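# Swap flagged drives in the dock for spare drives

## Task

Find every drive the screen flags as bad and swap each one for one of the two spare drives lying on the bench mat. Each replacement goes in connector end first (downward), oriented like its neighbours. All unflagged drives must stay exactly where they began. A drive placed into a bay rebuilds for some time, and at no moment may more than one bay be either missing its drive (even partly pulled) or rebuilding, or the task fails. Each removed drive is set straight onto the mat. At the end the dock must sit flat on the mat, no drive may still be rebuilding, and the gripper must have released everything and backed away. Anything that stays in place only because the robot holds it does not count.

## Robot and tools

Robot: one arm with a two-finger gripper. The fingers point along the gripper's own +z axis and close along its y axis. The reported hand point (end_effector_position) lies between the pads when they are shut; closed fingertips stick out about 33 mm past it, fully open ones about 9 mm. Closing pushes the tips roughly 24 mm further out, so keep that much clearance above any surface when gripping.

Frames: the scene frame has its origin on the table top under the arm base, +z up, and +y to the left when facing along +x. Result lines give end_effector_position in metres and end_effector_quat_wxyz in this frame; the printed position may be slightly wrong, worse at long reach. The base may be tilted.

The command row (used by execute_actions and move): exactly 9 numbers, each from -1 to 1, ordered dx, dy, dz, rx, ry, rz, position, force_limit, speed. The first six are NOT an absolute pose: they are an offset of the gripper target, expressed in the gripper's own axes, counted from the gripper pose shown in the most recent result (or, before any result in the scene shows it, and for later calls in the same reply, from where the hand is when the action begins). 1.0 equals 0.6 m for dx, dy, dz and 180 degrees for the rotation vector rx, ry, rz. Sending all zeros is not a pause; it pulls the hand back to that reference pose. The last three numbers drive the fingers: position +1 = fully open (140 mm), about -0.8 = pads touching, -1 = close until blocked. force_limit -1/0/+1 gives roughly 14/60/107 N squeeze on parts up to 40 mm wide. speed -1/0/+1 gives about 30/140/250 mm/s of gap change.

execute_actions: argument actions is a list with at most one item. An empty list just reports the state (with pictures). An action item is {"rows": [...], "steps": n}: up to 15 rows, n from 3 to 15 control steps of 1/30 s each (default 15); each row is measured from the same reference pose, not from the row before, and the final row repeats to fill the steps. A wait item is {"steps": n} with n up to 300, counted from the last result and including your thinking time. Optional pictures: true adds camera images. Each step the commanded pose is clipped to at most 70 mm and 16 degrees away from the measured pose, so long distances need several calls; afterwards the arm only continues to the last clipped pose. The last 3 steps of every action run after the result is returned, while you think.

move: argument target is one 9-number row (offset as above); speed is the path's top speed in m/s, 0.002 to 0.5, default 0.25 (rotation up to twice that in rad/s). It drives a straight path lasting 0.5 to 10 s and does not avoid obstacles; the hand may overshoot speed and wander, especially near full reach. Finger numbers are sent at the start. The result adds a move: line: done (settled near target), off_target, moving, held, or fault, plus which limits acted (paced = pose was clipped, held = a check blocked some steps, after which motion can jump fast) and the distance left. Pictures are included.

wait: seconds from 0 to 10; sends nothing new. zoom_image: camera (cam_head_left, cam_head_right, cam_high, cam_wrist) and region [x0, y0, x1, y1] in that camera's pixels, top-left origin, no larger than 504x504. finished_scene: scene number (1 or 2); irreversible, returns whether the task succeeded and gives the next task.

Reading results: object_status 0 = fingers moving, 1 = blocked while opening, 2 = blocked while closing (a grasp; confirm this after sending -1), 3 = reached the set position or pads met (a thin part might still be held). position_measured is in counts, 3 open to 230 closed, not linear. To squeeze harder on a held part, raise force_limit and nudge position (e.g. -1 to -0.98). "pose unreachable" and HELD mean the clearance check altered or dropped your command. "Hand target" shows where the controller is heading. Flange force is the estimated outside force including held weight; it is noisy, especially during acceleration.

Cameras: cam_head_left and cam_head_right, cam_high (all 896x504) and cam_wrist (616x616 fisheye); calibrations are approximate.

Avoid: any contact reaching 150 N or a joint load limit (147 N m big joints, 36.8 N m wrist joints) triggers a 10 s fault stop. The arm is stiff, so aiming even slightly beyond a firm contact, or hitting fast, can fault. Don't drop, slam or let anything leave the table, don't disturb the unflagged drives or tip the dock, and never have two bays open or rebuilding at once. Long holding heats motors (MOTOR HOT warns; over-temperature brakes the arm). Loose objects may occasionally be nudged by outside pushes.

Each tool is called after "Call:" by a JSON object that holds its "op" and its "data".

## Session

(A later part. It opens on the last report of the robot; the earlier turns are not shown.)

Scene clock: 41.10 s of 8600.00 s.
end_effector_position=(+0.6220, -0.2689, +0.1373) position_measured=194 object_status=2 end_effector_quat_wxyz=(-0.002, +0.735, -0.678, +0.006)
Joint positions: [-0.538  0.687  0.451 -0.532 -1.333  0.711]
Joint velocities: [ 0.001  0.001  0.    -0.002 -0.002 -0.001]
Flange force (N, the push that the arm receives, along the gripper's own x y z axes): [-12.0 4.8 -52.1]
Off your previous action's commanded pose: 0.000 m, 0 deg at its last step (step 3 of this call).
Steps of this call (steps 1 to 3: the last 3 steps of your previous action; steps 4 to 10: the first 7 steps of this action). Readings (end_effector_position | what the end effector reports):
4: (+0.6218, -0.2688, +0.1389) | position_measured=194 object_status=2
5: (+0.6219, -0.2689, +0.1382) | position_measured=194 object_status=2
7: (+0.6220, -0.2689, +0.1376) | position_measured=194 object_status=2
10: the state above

Call:
{"op": "move", "data": {"target": [0,0,-0.002,0,0,0,-0.25,0,-0.5]}}

Call:
{"op": "move", "data": {"target": [0,0,-0.1,0,0,0,-0.25,0,0], "speed": 0.15}}

Call:
{"op": "move", "data": {"target": [-0.1,0.275,0.03,0,0,0,0.2,0,-1]}}

Call:
{"op": "move", "data": {"target": [0,0,0.17,0,0,0,1,0,1], "speed": 0.12}}

Scene clock: 42.03 s of 8600.00 s.
end_effector_position=(+0.6219, -0.2689, +0.1385) position_measured=160 object_status=3 end_effector_quat_wxyz=(-0.002, +0.735, -0.678, +0.006)
Joint positions: [-0.539  0.686  0.452 -0.531 -1.335  0.71 ]
Joint velocities: [-0.001 -0.001  0.001 -0.    -0.    -0.   ]
Flange force (N, the push that the arm receives, along the gripper's own x y z axes): [-5.3 1.6 -1.7]
Hand target: +0.622, -0.269, +0.138; -0.002, +0.735, -0.678, +0.006
Off your previous action's commanded pose: 0.000 m, 0 deg at its last step (step 3 of this call).
Off the commanded pose: 0.000 m, 0 deg.
Kept back: nothing.
move: done
camera_calibration (this result's frames):
cam_wrist: T_world_to_cam=[[-0.98894, -0.148296, 0.00240576, 0.56602], [-0.131054, 0.881322, 0.453979, 0.25678], [-0.0694436, 0.448643, -0.891009, 0.481771], [0, 0, 0, 1]] pos_world=[0.626867, -0.35851, 0.311328]

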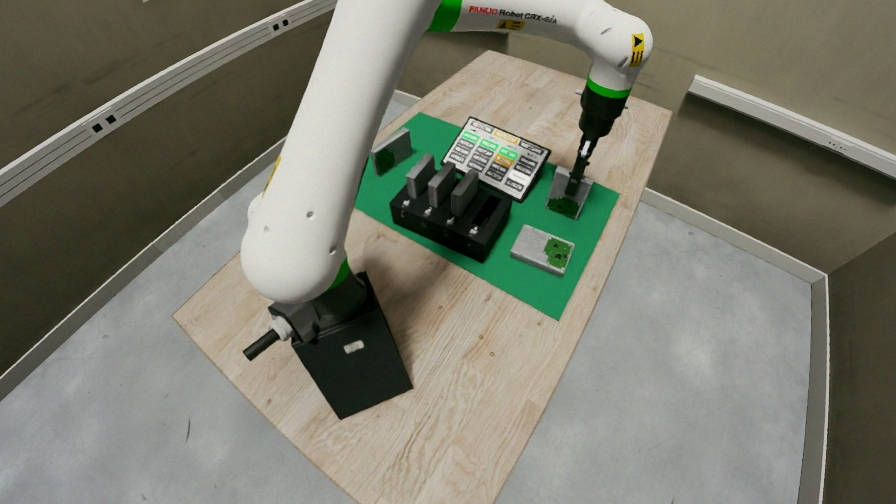

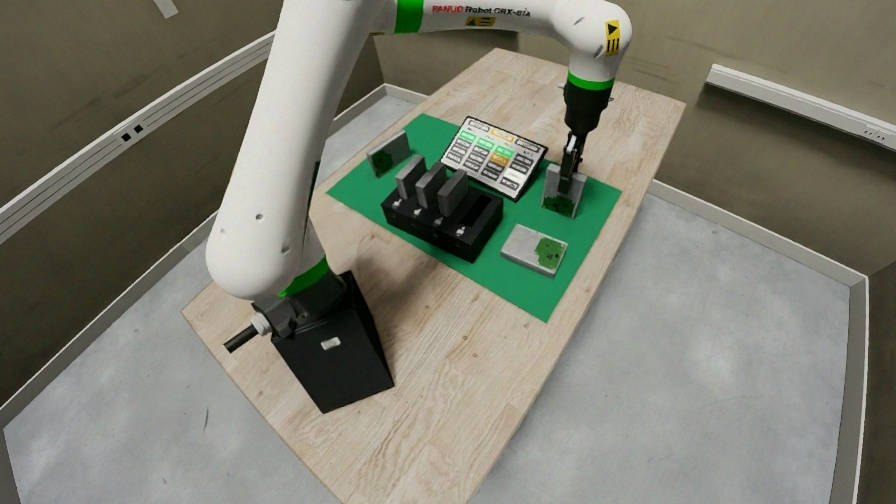

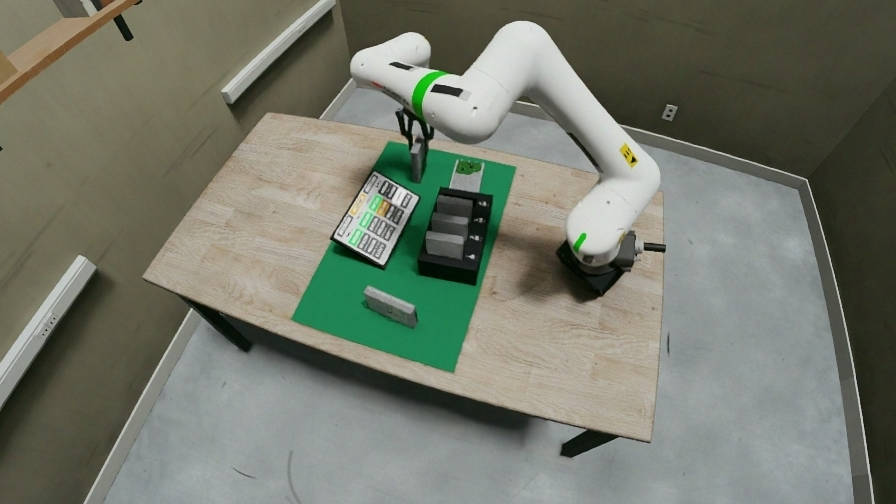

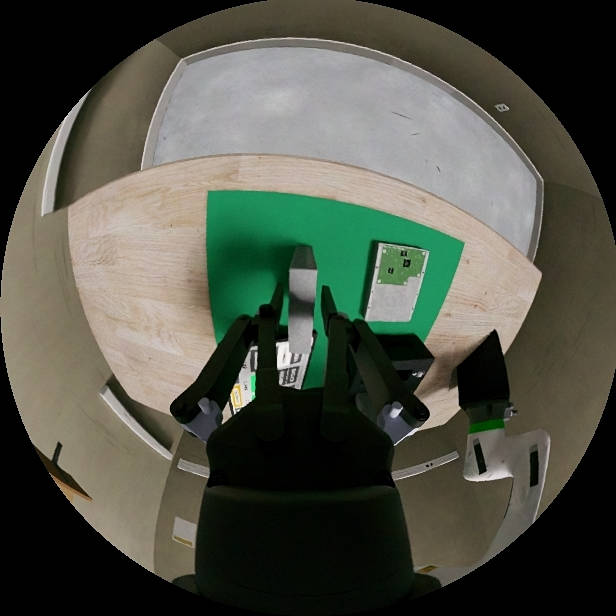

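Scene clock: 42.80 s of 8600.00 s.
end_effector_position=(+0.6215, -0.2686, +0.1985) position_measured=160 object_status=3 end_effector_quat_wxyz=(-0.002, +0.735, -0.678, +0.006)
Joint positions: [-0.582  0.652  0.52  -0.521 -1.446  0.695]
Joint velocities: [-0.    -0.001 -0.     0.    -0.    -0.   ]
Flange force (N, the push that the arm receives, along the gripper's own x y z axes): [-5.2 3.0 -0.6]
Hand target: +0.622, -0.269, +0.198; -0.002, +0.735, -0.678, +0.006
Off the commanded pose: 0.000 m, 0 deg.
Kept back: nothing.
move: done
camera_calibration (this result's frames):
cam_wrist: T_world_to_cam=[[-0.988909, -0.1485, 0.00249466, 0.565413], [-0.131201, 0.881332, 0.453916, 0.229343], [-0.0696053, 0.448554, -0.891041, 0.535164], [0, 0, 0, 1]] pos_world=[0.626483, -0.358213, 0.37134]

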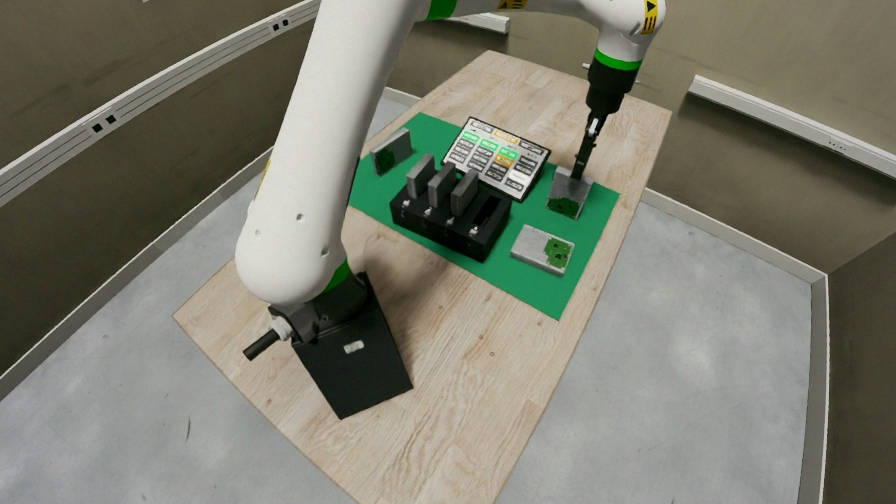

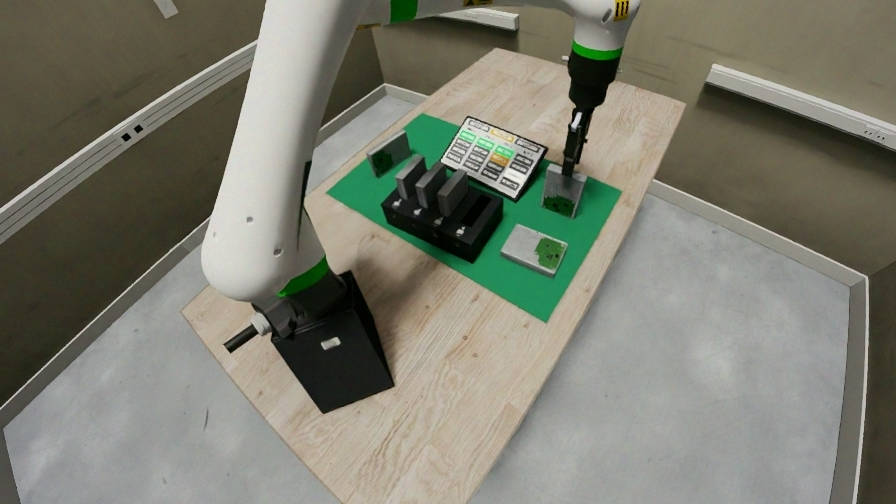

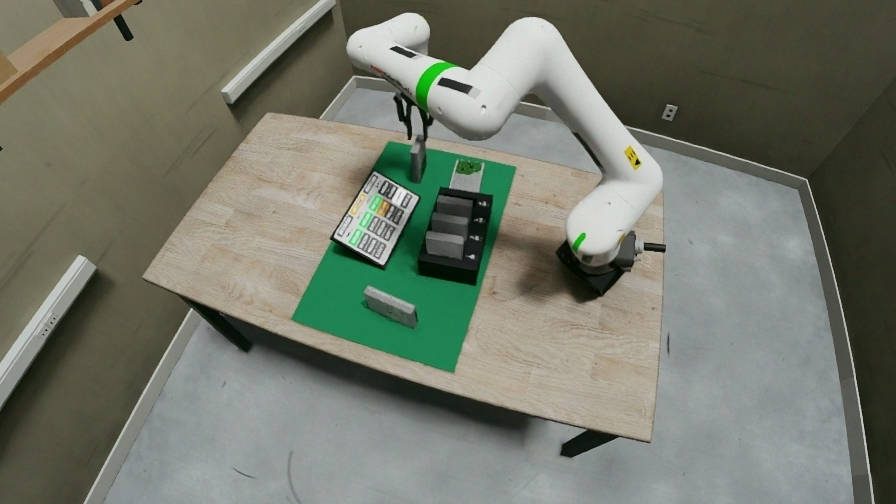

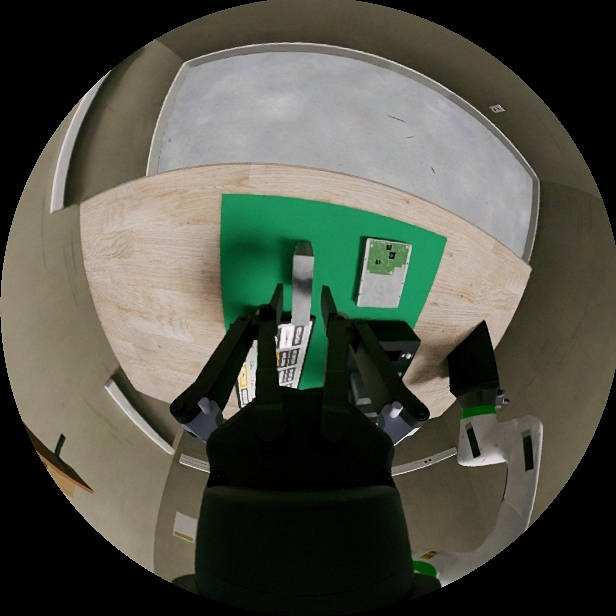

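Scene clock: 44.20 s of 8600.00 s.
end_effector_position=(+0.4521, -0.2230, +0.1791) position_measured=104 object_status=3 end_effector_quat_wxyz=(-0.001, +0.735, -0.678, +0.006)
Joint positions: [-0.651  0.331 -0.052 -0.543 -1.262  0.884]
Joint velocities: [ 0.    -0.001 -0.001  0.     0.001  0.   ]
Flange force (N, the push that the arm receives, along the gripper's own x y z axes): [-3.2 0.9 0.1]
Hand target: +0.452, -0.223, +0.179; -0.001, +0.735, -0.678, +0.006
Off the commanded pose: 0.001 m, 0 deg.
Kept back: nothing.
move: done
camera_calibration (this result's frames):
cam_wrist: T_world_to_cam=[[-0.988953, -0.148201, 0.00292725, 0.40471], [-0.130796, 0.881757, 0.453208, 0.175718], [-0.0697471, 0.447818, -0.8914, 0.485571], [0, 0, 0, 1]] pos_world=[0.457089, -0.312409, 0.352017]

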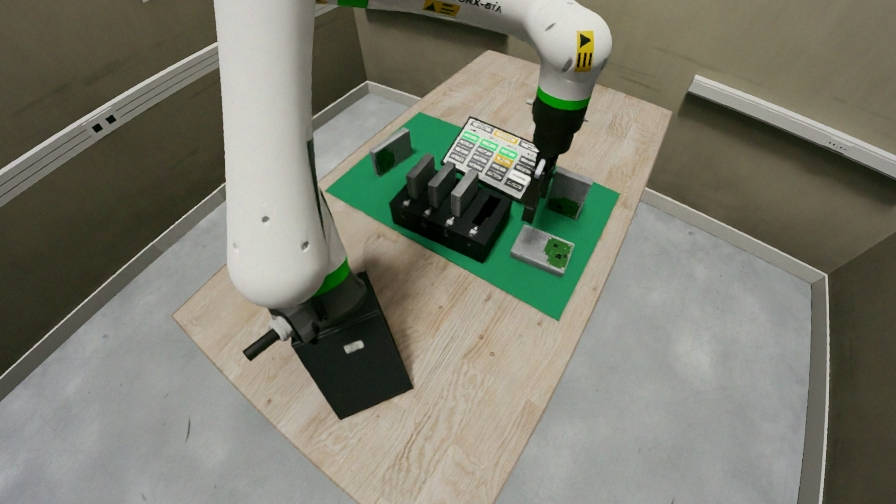

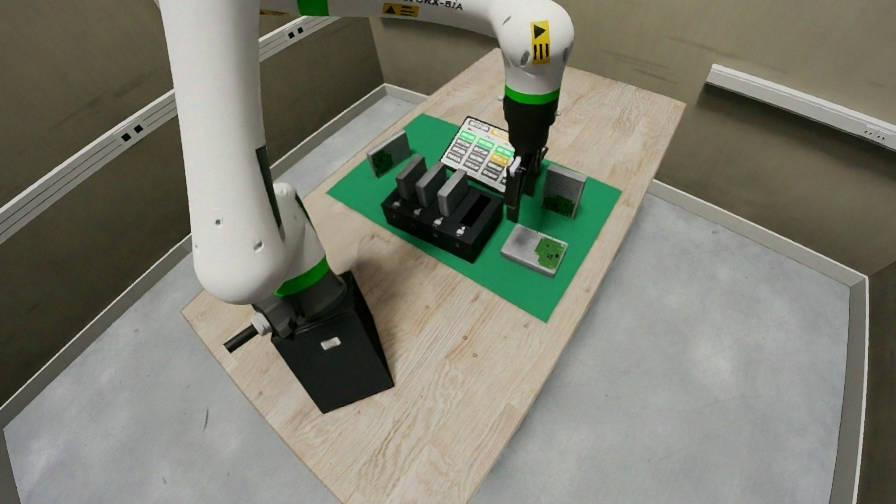

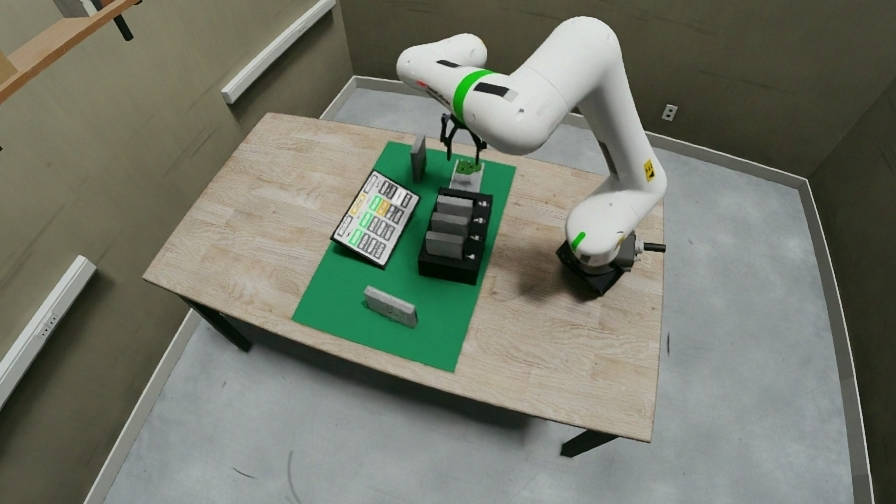

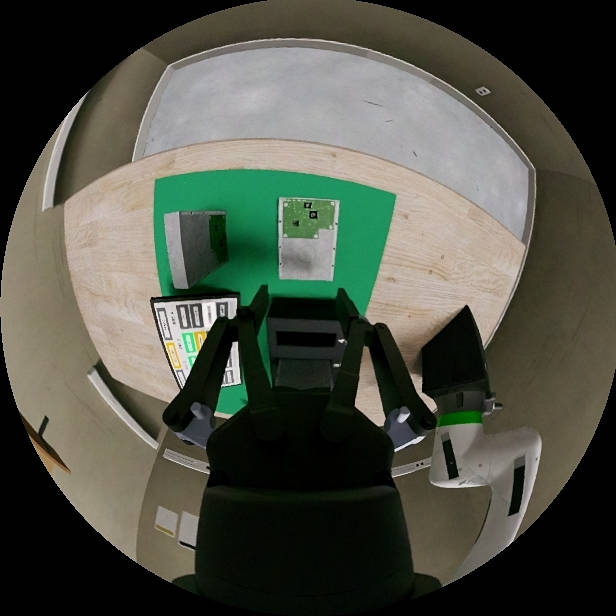

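Scene clock: 45.37 s of 8600.00 s.
end_effector_position=(+0.4527, -0.2235, +0.0771) position_measured=3 object_status=3 end_effector_quat_wxyz=(-0.001, +0.735, -0.678, +0.006)
Joint positions: [-0.559  0.441 -0.132 -0.601 -1.058  0.921]
Joint velocities: [ 0.001  0.     0.002 -0.     0.001 -0.001]
Flange force (N, the push that the arm receives, along the gripper's own x y z axes): [-5.3 -1.1 -1.4]
Hand target: +0.453, -0.223, +0.077; -0.001, +0.735, -0.678, +0.006
Off the commanded pose: 0.000 m, 0 deg.
Kept back: nothing.
move: done
camera_calibration (this result's frames):
cam_wrist: T_world_to_cam=[[-0.989, -0.147887, 0.00295422, 0.405654], [-0.130504, 0.881805, 0.453199, 0.222349], [-0.0696272, 0.447828, -0.891405, 0.394887], [0, 0, 0, 1]] pos_world=[0.457704, -0.312918, 0.250037]

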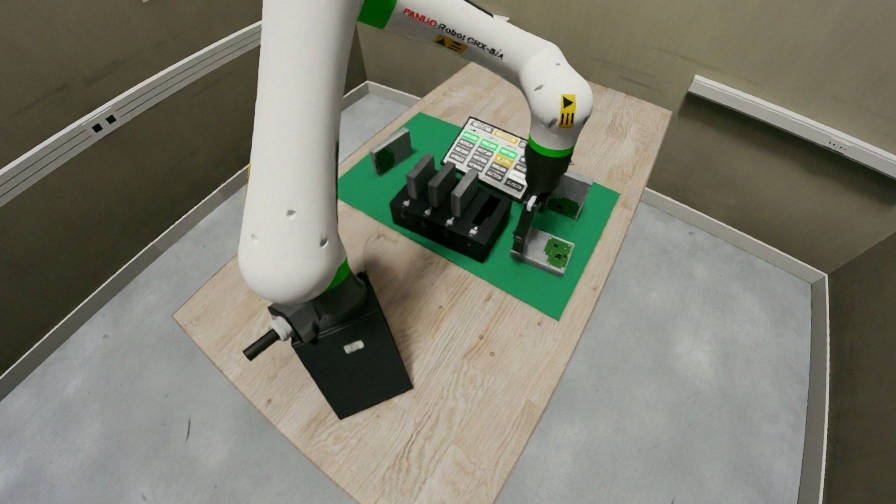

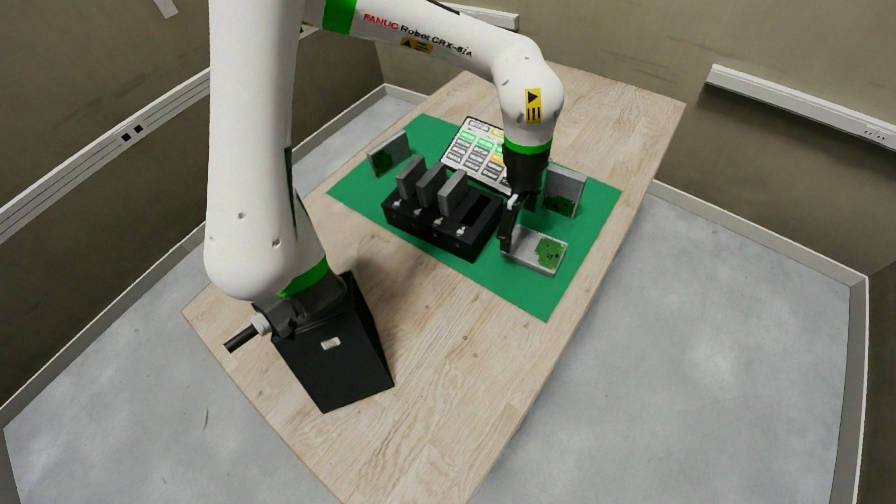

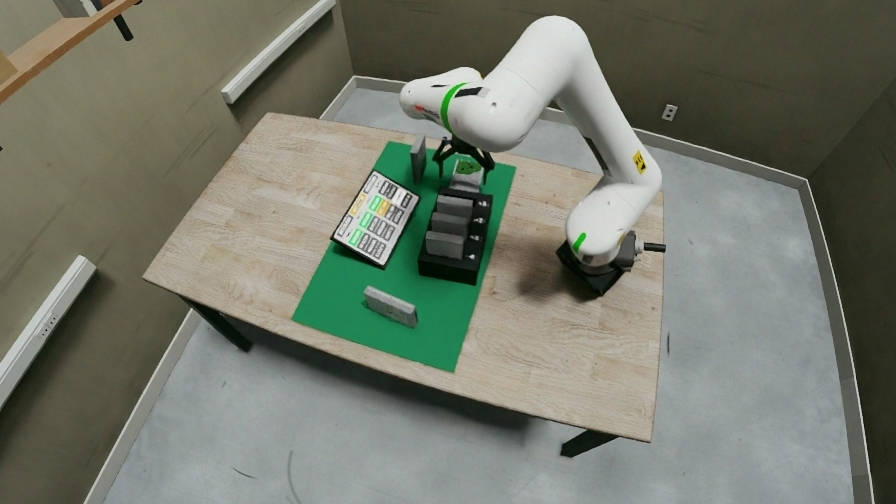

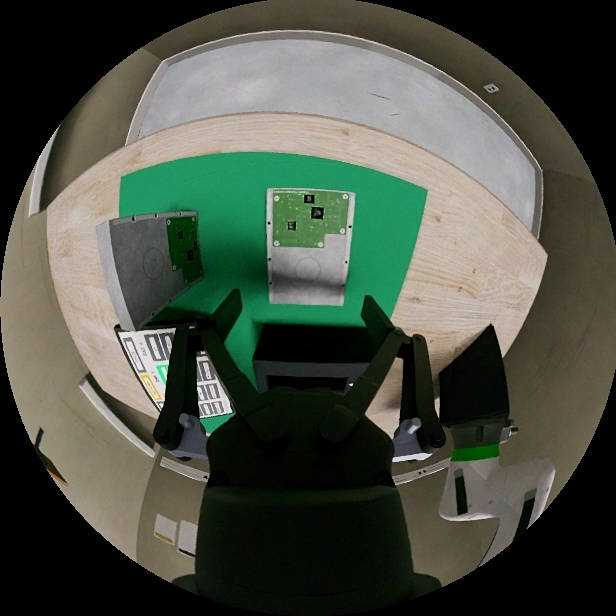

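Call:
{"op": "move", "data": {"target": [0.023,0.006,0.08,0,0,0,1,0,1], "speed": 0.06}}

Call:
{"op": "move", "data": {"target": [0,0,0,0,0,0,-1,1,-0.5]}}

Call:
{"op": "move", "data": {"target": [0,0,-0.4,0,0,0,-1,1,-0.5], "speed": 0.15}}

Call:
{"op": "move", "data": {"target": [-0.15,0,0,0,-0.5,0,-1,1,-0.5]}}

Scene clock: 46.70 s of 8600.00 s.
end_effector_position=(+0.4506, -0.2378, +0.0292) position_measured=3 object_status=3 end_effector_quat_wxyz=(-0.001, +0.735, -0.678, +0.006)
Joint positions: [-0.54   0.534 -0.128 -0.636 -0.976  0.967]
Joint velocities: [-0.     0.001  0.    -0.     0.     0.001]
Flange force (N, the push that the arm receives, along the gripper's own x y z axes): [-5.6 0.5 -2.2]
Hand target: +0.451, -0.238, +0.029; -0.001, +0.735, -0.678, +0.006
Off the commanded pose: 0.000 m, 0 deg.
Kept back: nothing.
move: done
camera_calibration (this result's frames):
cam_wrist: T_world_to_cam=[[-0.989014, -0.147788, 0.00304987, 0.4016], [-0.130384, 0.881894, 0.45306, 0.256396], [-0.0696464, 0.447685, -0.891475, 0.358416], [0, 0, 0, 1]] pos_world=[0.45558, -0.327219, 0.202131]

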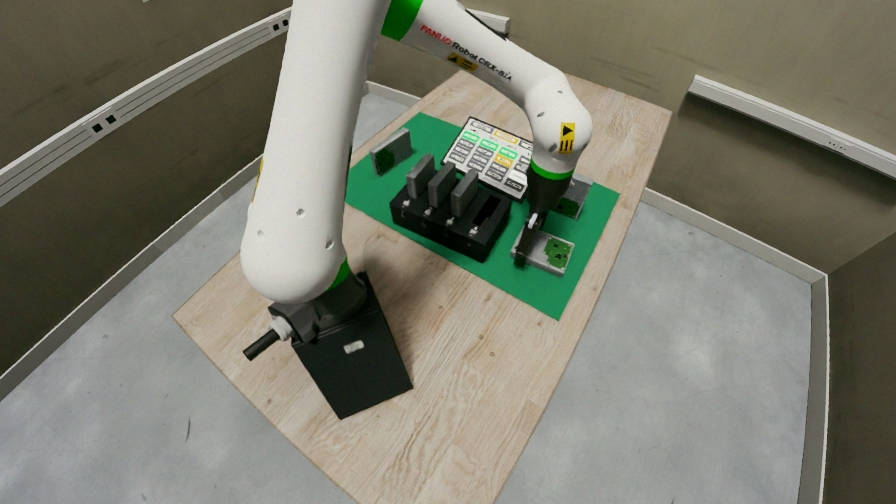

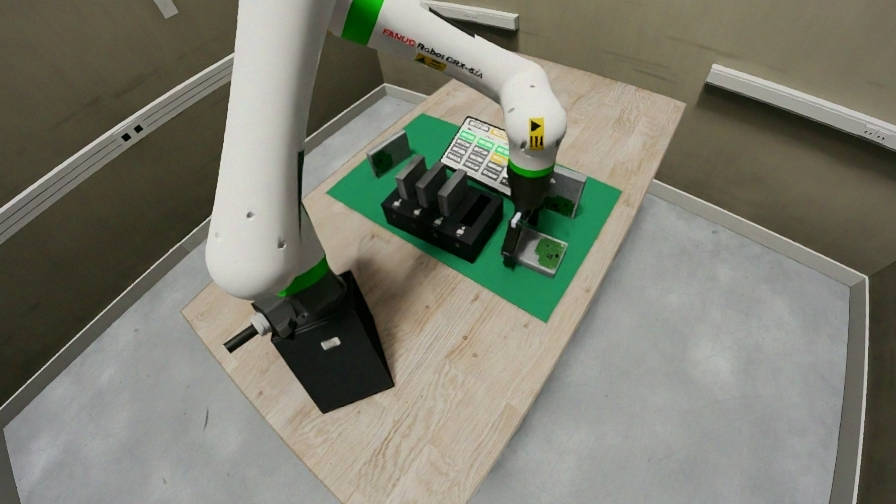

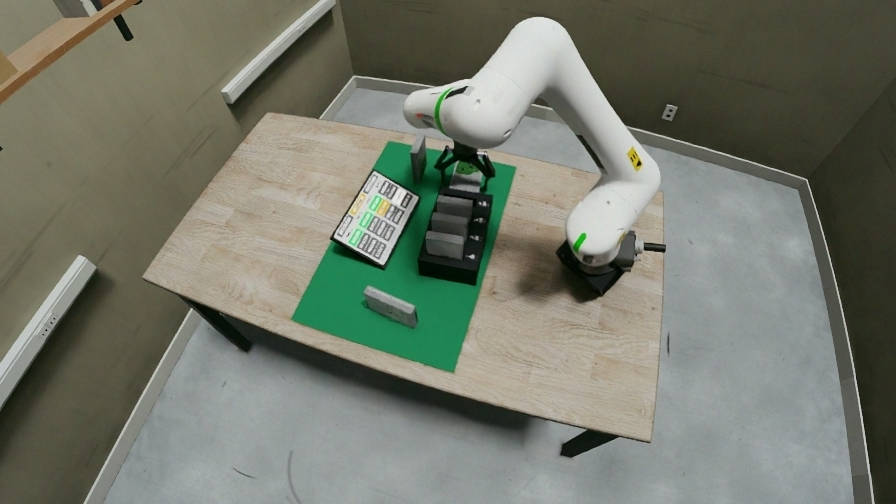

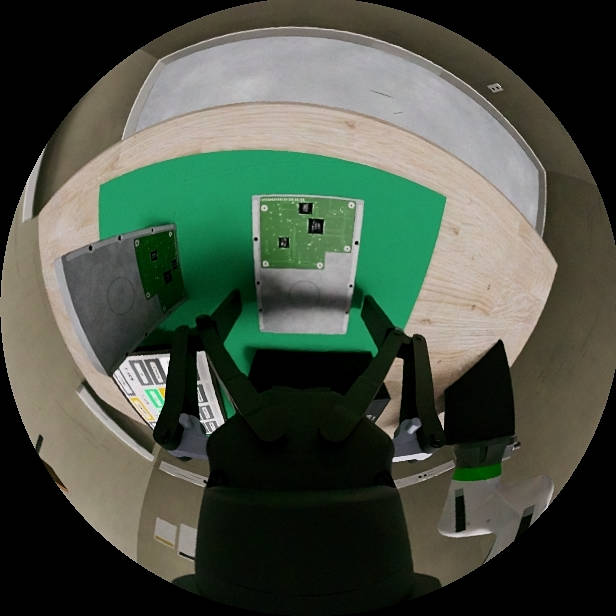

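Scene clock: 47.50 s of 8600.00 s.
end_effector_position=(+0.4507, -0.2378, +0.0292) position_measured=80 object_status=2 end_effector_quat_wxyz=(-0.001, +0.735, -0.678, +0.006)
Joint positions: [-0.54   0.534 -0.128 -0.636 -0.976  0.967]
Joint velocities: [ 0.     0.002 -0.001  0.    -0.    -0.001]
Flange force (N, the push that the arm receives, along the gripper's own x y z axes): [-20.6 13.5 -60.0]
Hand target: +0.451, -0.238, +0.029; -0.001, +0.735, -0.678, +0.006
Off the commanded pose: 0.000 m, 0 deg.
Kept back: nothing.
move: done
camera_calibration (this result's frames):
cam_wrist: T_world_to_cam=[[-0.988996, -0.147912, 0.00291236, 0.401668], [-0.130561, 0.881898, 0.453001, 0.256433], [-0.0695729, 0.447636, -0.891505, 0.358452], [0, 0, 0, 1]] pos_world=[0.455667, -0.327192, 0.202228]

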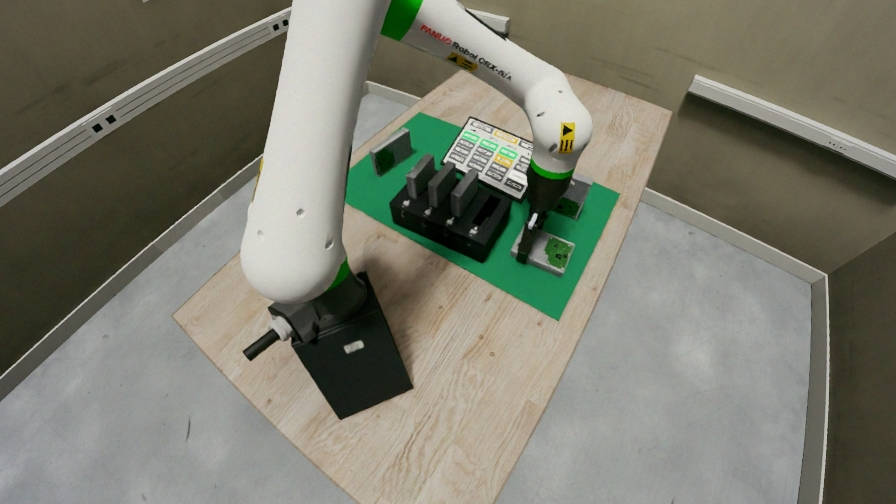

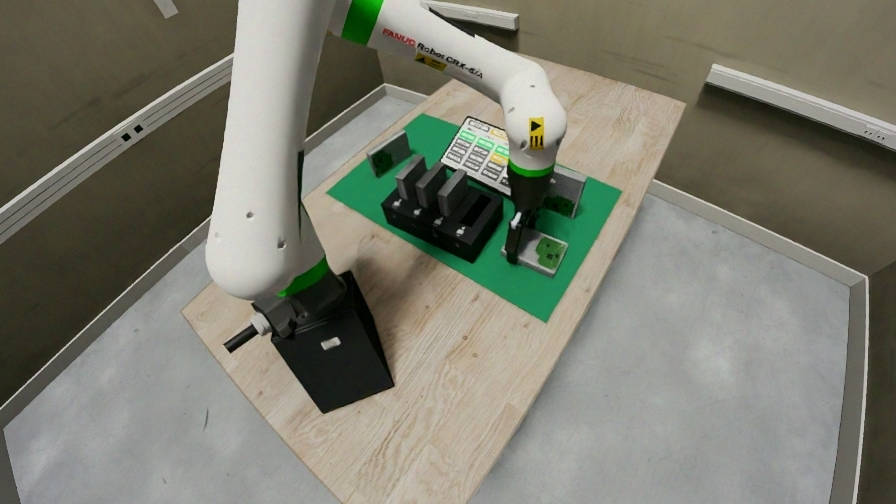

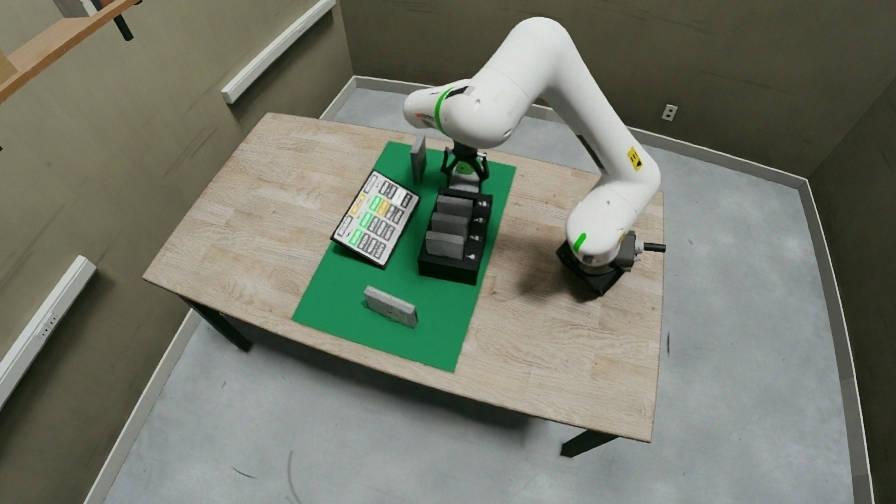

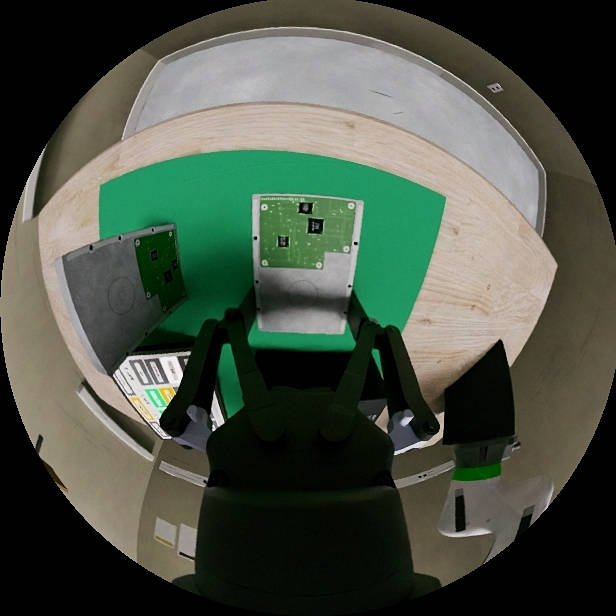

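Scene clock: 49.43 s of 8600.00 s.
end_effector_position=(+0.4491, -0.2366, +0.2692) position_measured=81 object_status=2 end_effector_quat_wxyz=(-0.001, +0.736, -0.677, +0.006)
Joint positions: [-0.753  0.305  0.089 -0.513 -1.455  0.885]
Joint velocities: [-0.     0.002  0.    -0.     0.     0.001]
Flange force (N, the push that the arm receives, along the gripper's own x y z axes): [-3.2 1.5 5.2]
Hand target: +0.449, -0.237, +0.269; -0.001, +0.736, -0.677, +0.006
Off the commanded pose: 0.001 m, 0 deg.
Kept back: nothing.
move: done
camera_calibration (this result's frames):
cam_wrist: T_world_to_cam=[[-0.988887, -0.148636, 0.00298494, 0.399321], [-0.131178, 0.881831, 0.452953, 0.146706], [-0.0699574, 0.447528, -0.891529, 0.571893], [0, 0, 0, 1]] pos_world=[0.454137, -0.325954, 0.442216]

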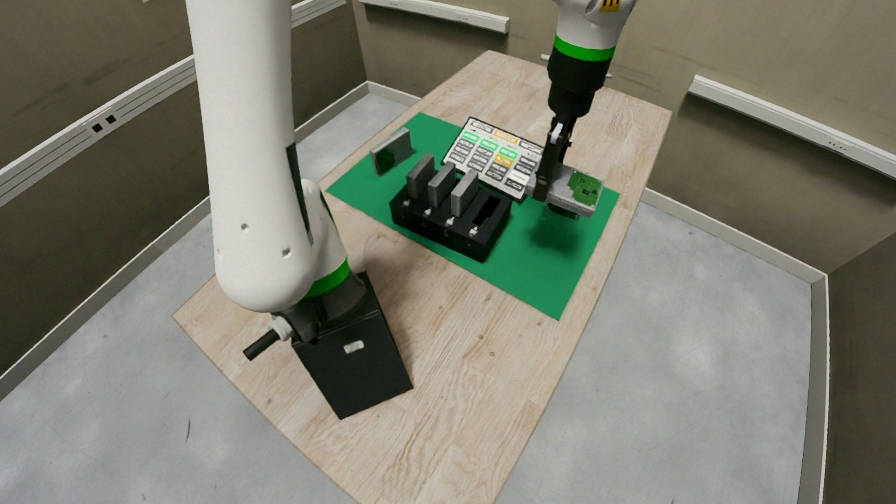

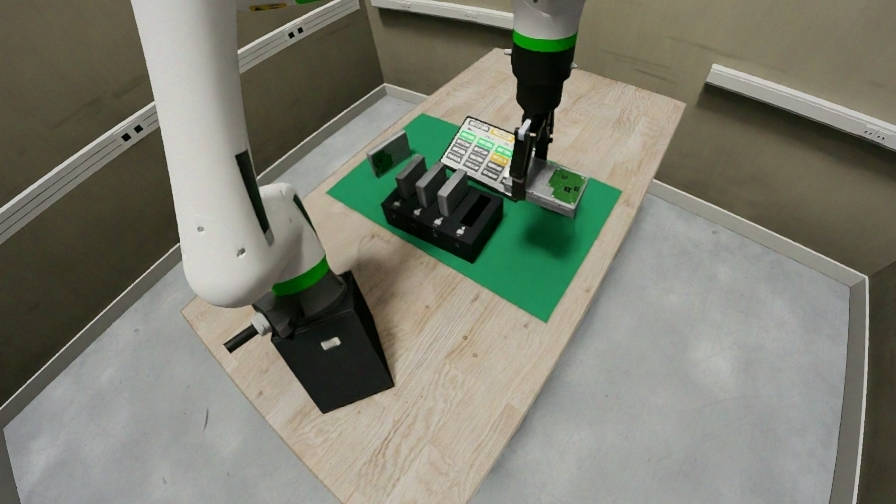

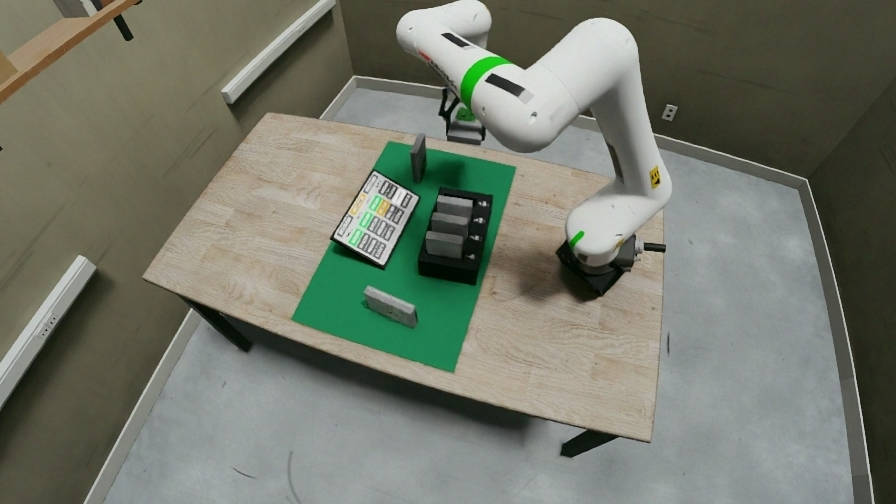

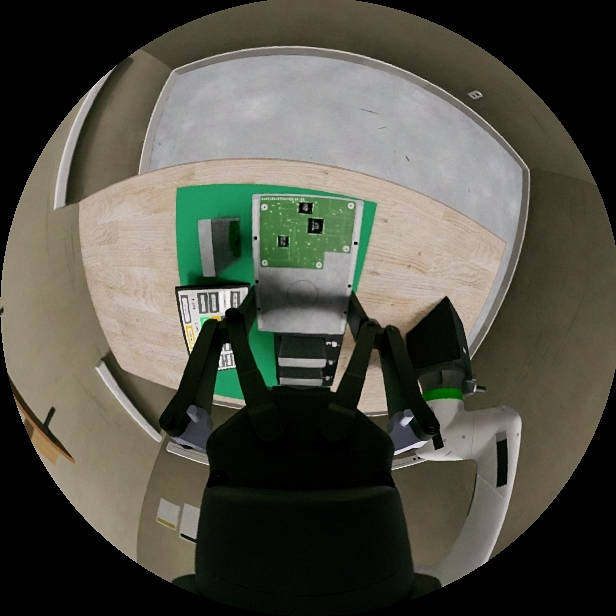

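Scene clock: 52.93 s of 8600.00 s.
end_effector_position=(+0.4416, -0.1463, +0.2683) position_measured=81 object_status=2 end_effector_quat_wxyz=(-0.479, +0.523, -0.480, -0.516)
Joint positions: [-0.883  1.212  0.704 -1.507 -2.615  0.649]
Joint velocities: [ 0.     0.002 -0.001 -0.001 -0.002 -0.   ]
Flange force (N, the push that the arm receives, along the gripper's own x y z axes): [0.3 -1.3 1.2]
Hand target: +0.442, -0.146, +0.268; -0.479, +0.523, -0.480, -0.516
Off the commanded pose: 0.001 m, 0 deg.
Kept back: nothing.
move: done
camera_calibration (this result's frames):
cam_wrist: T_world_to_cam=[[-0.992978, -0.0930742, -0.0730209, 0.435624], [-0.0225925, -0.456694, 0.889337, -0.294319], [-0.116123, 0.884742, 0.451384, 0.254176], [0, 0, 0, 1]] pos_world=[0.455432, -0.318748, 0.178828]

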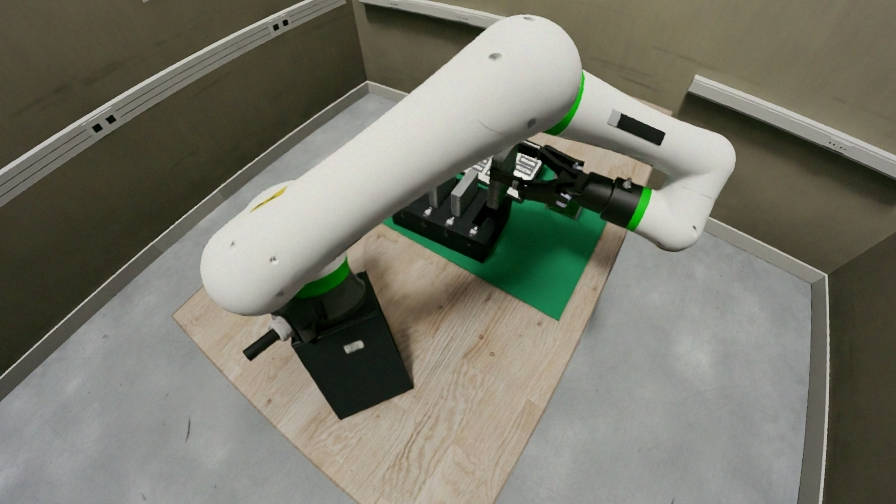

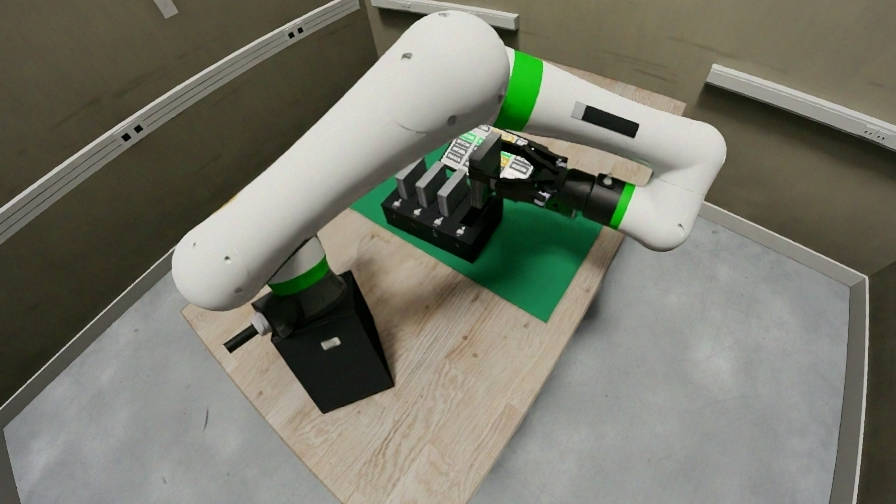

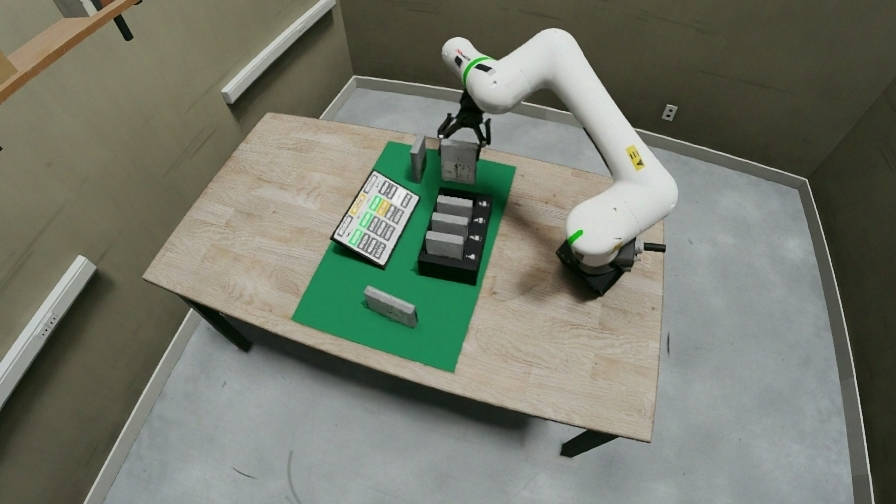

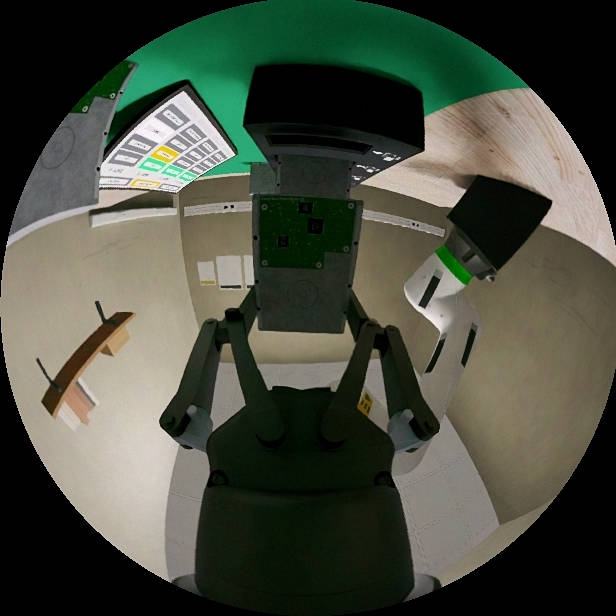

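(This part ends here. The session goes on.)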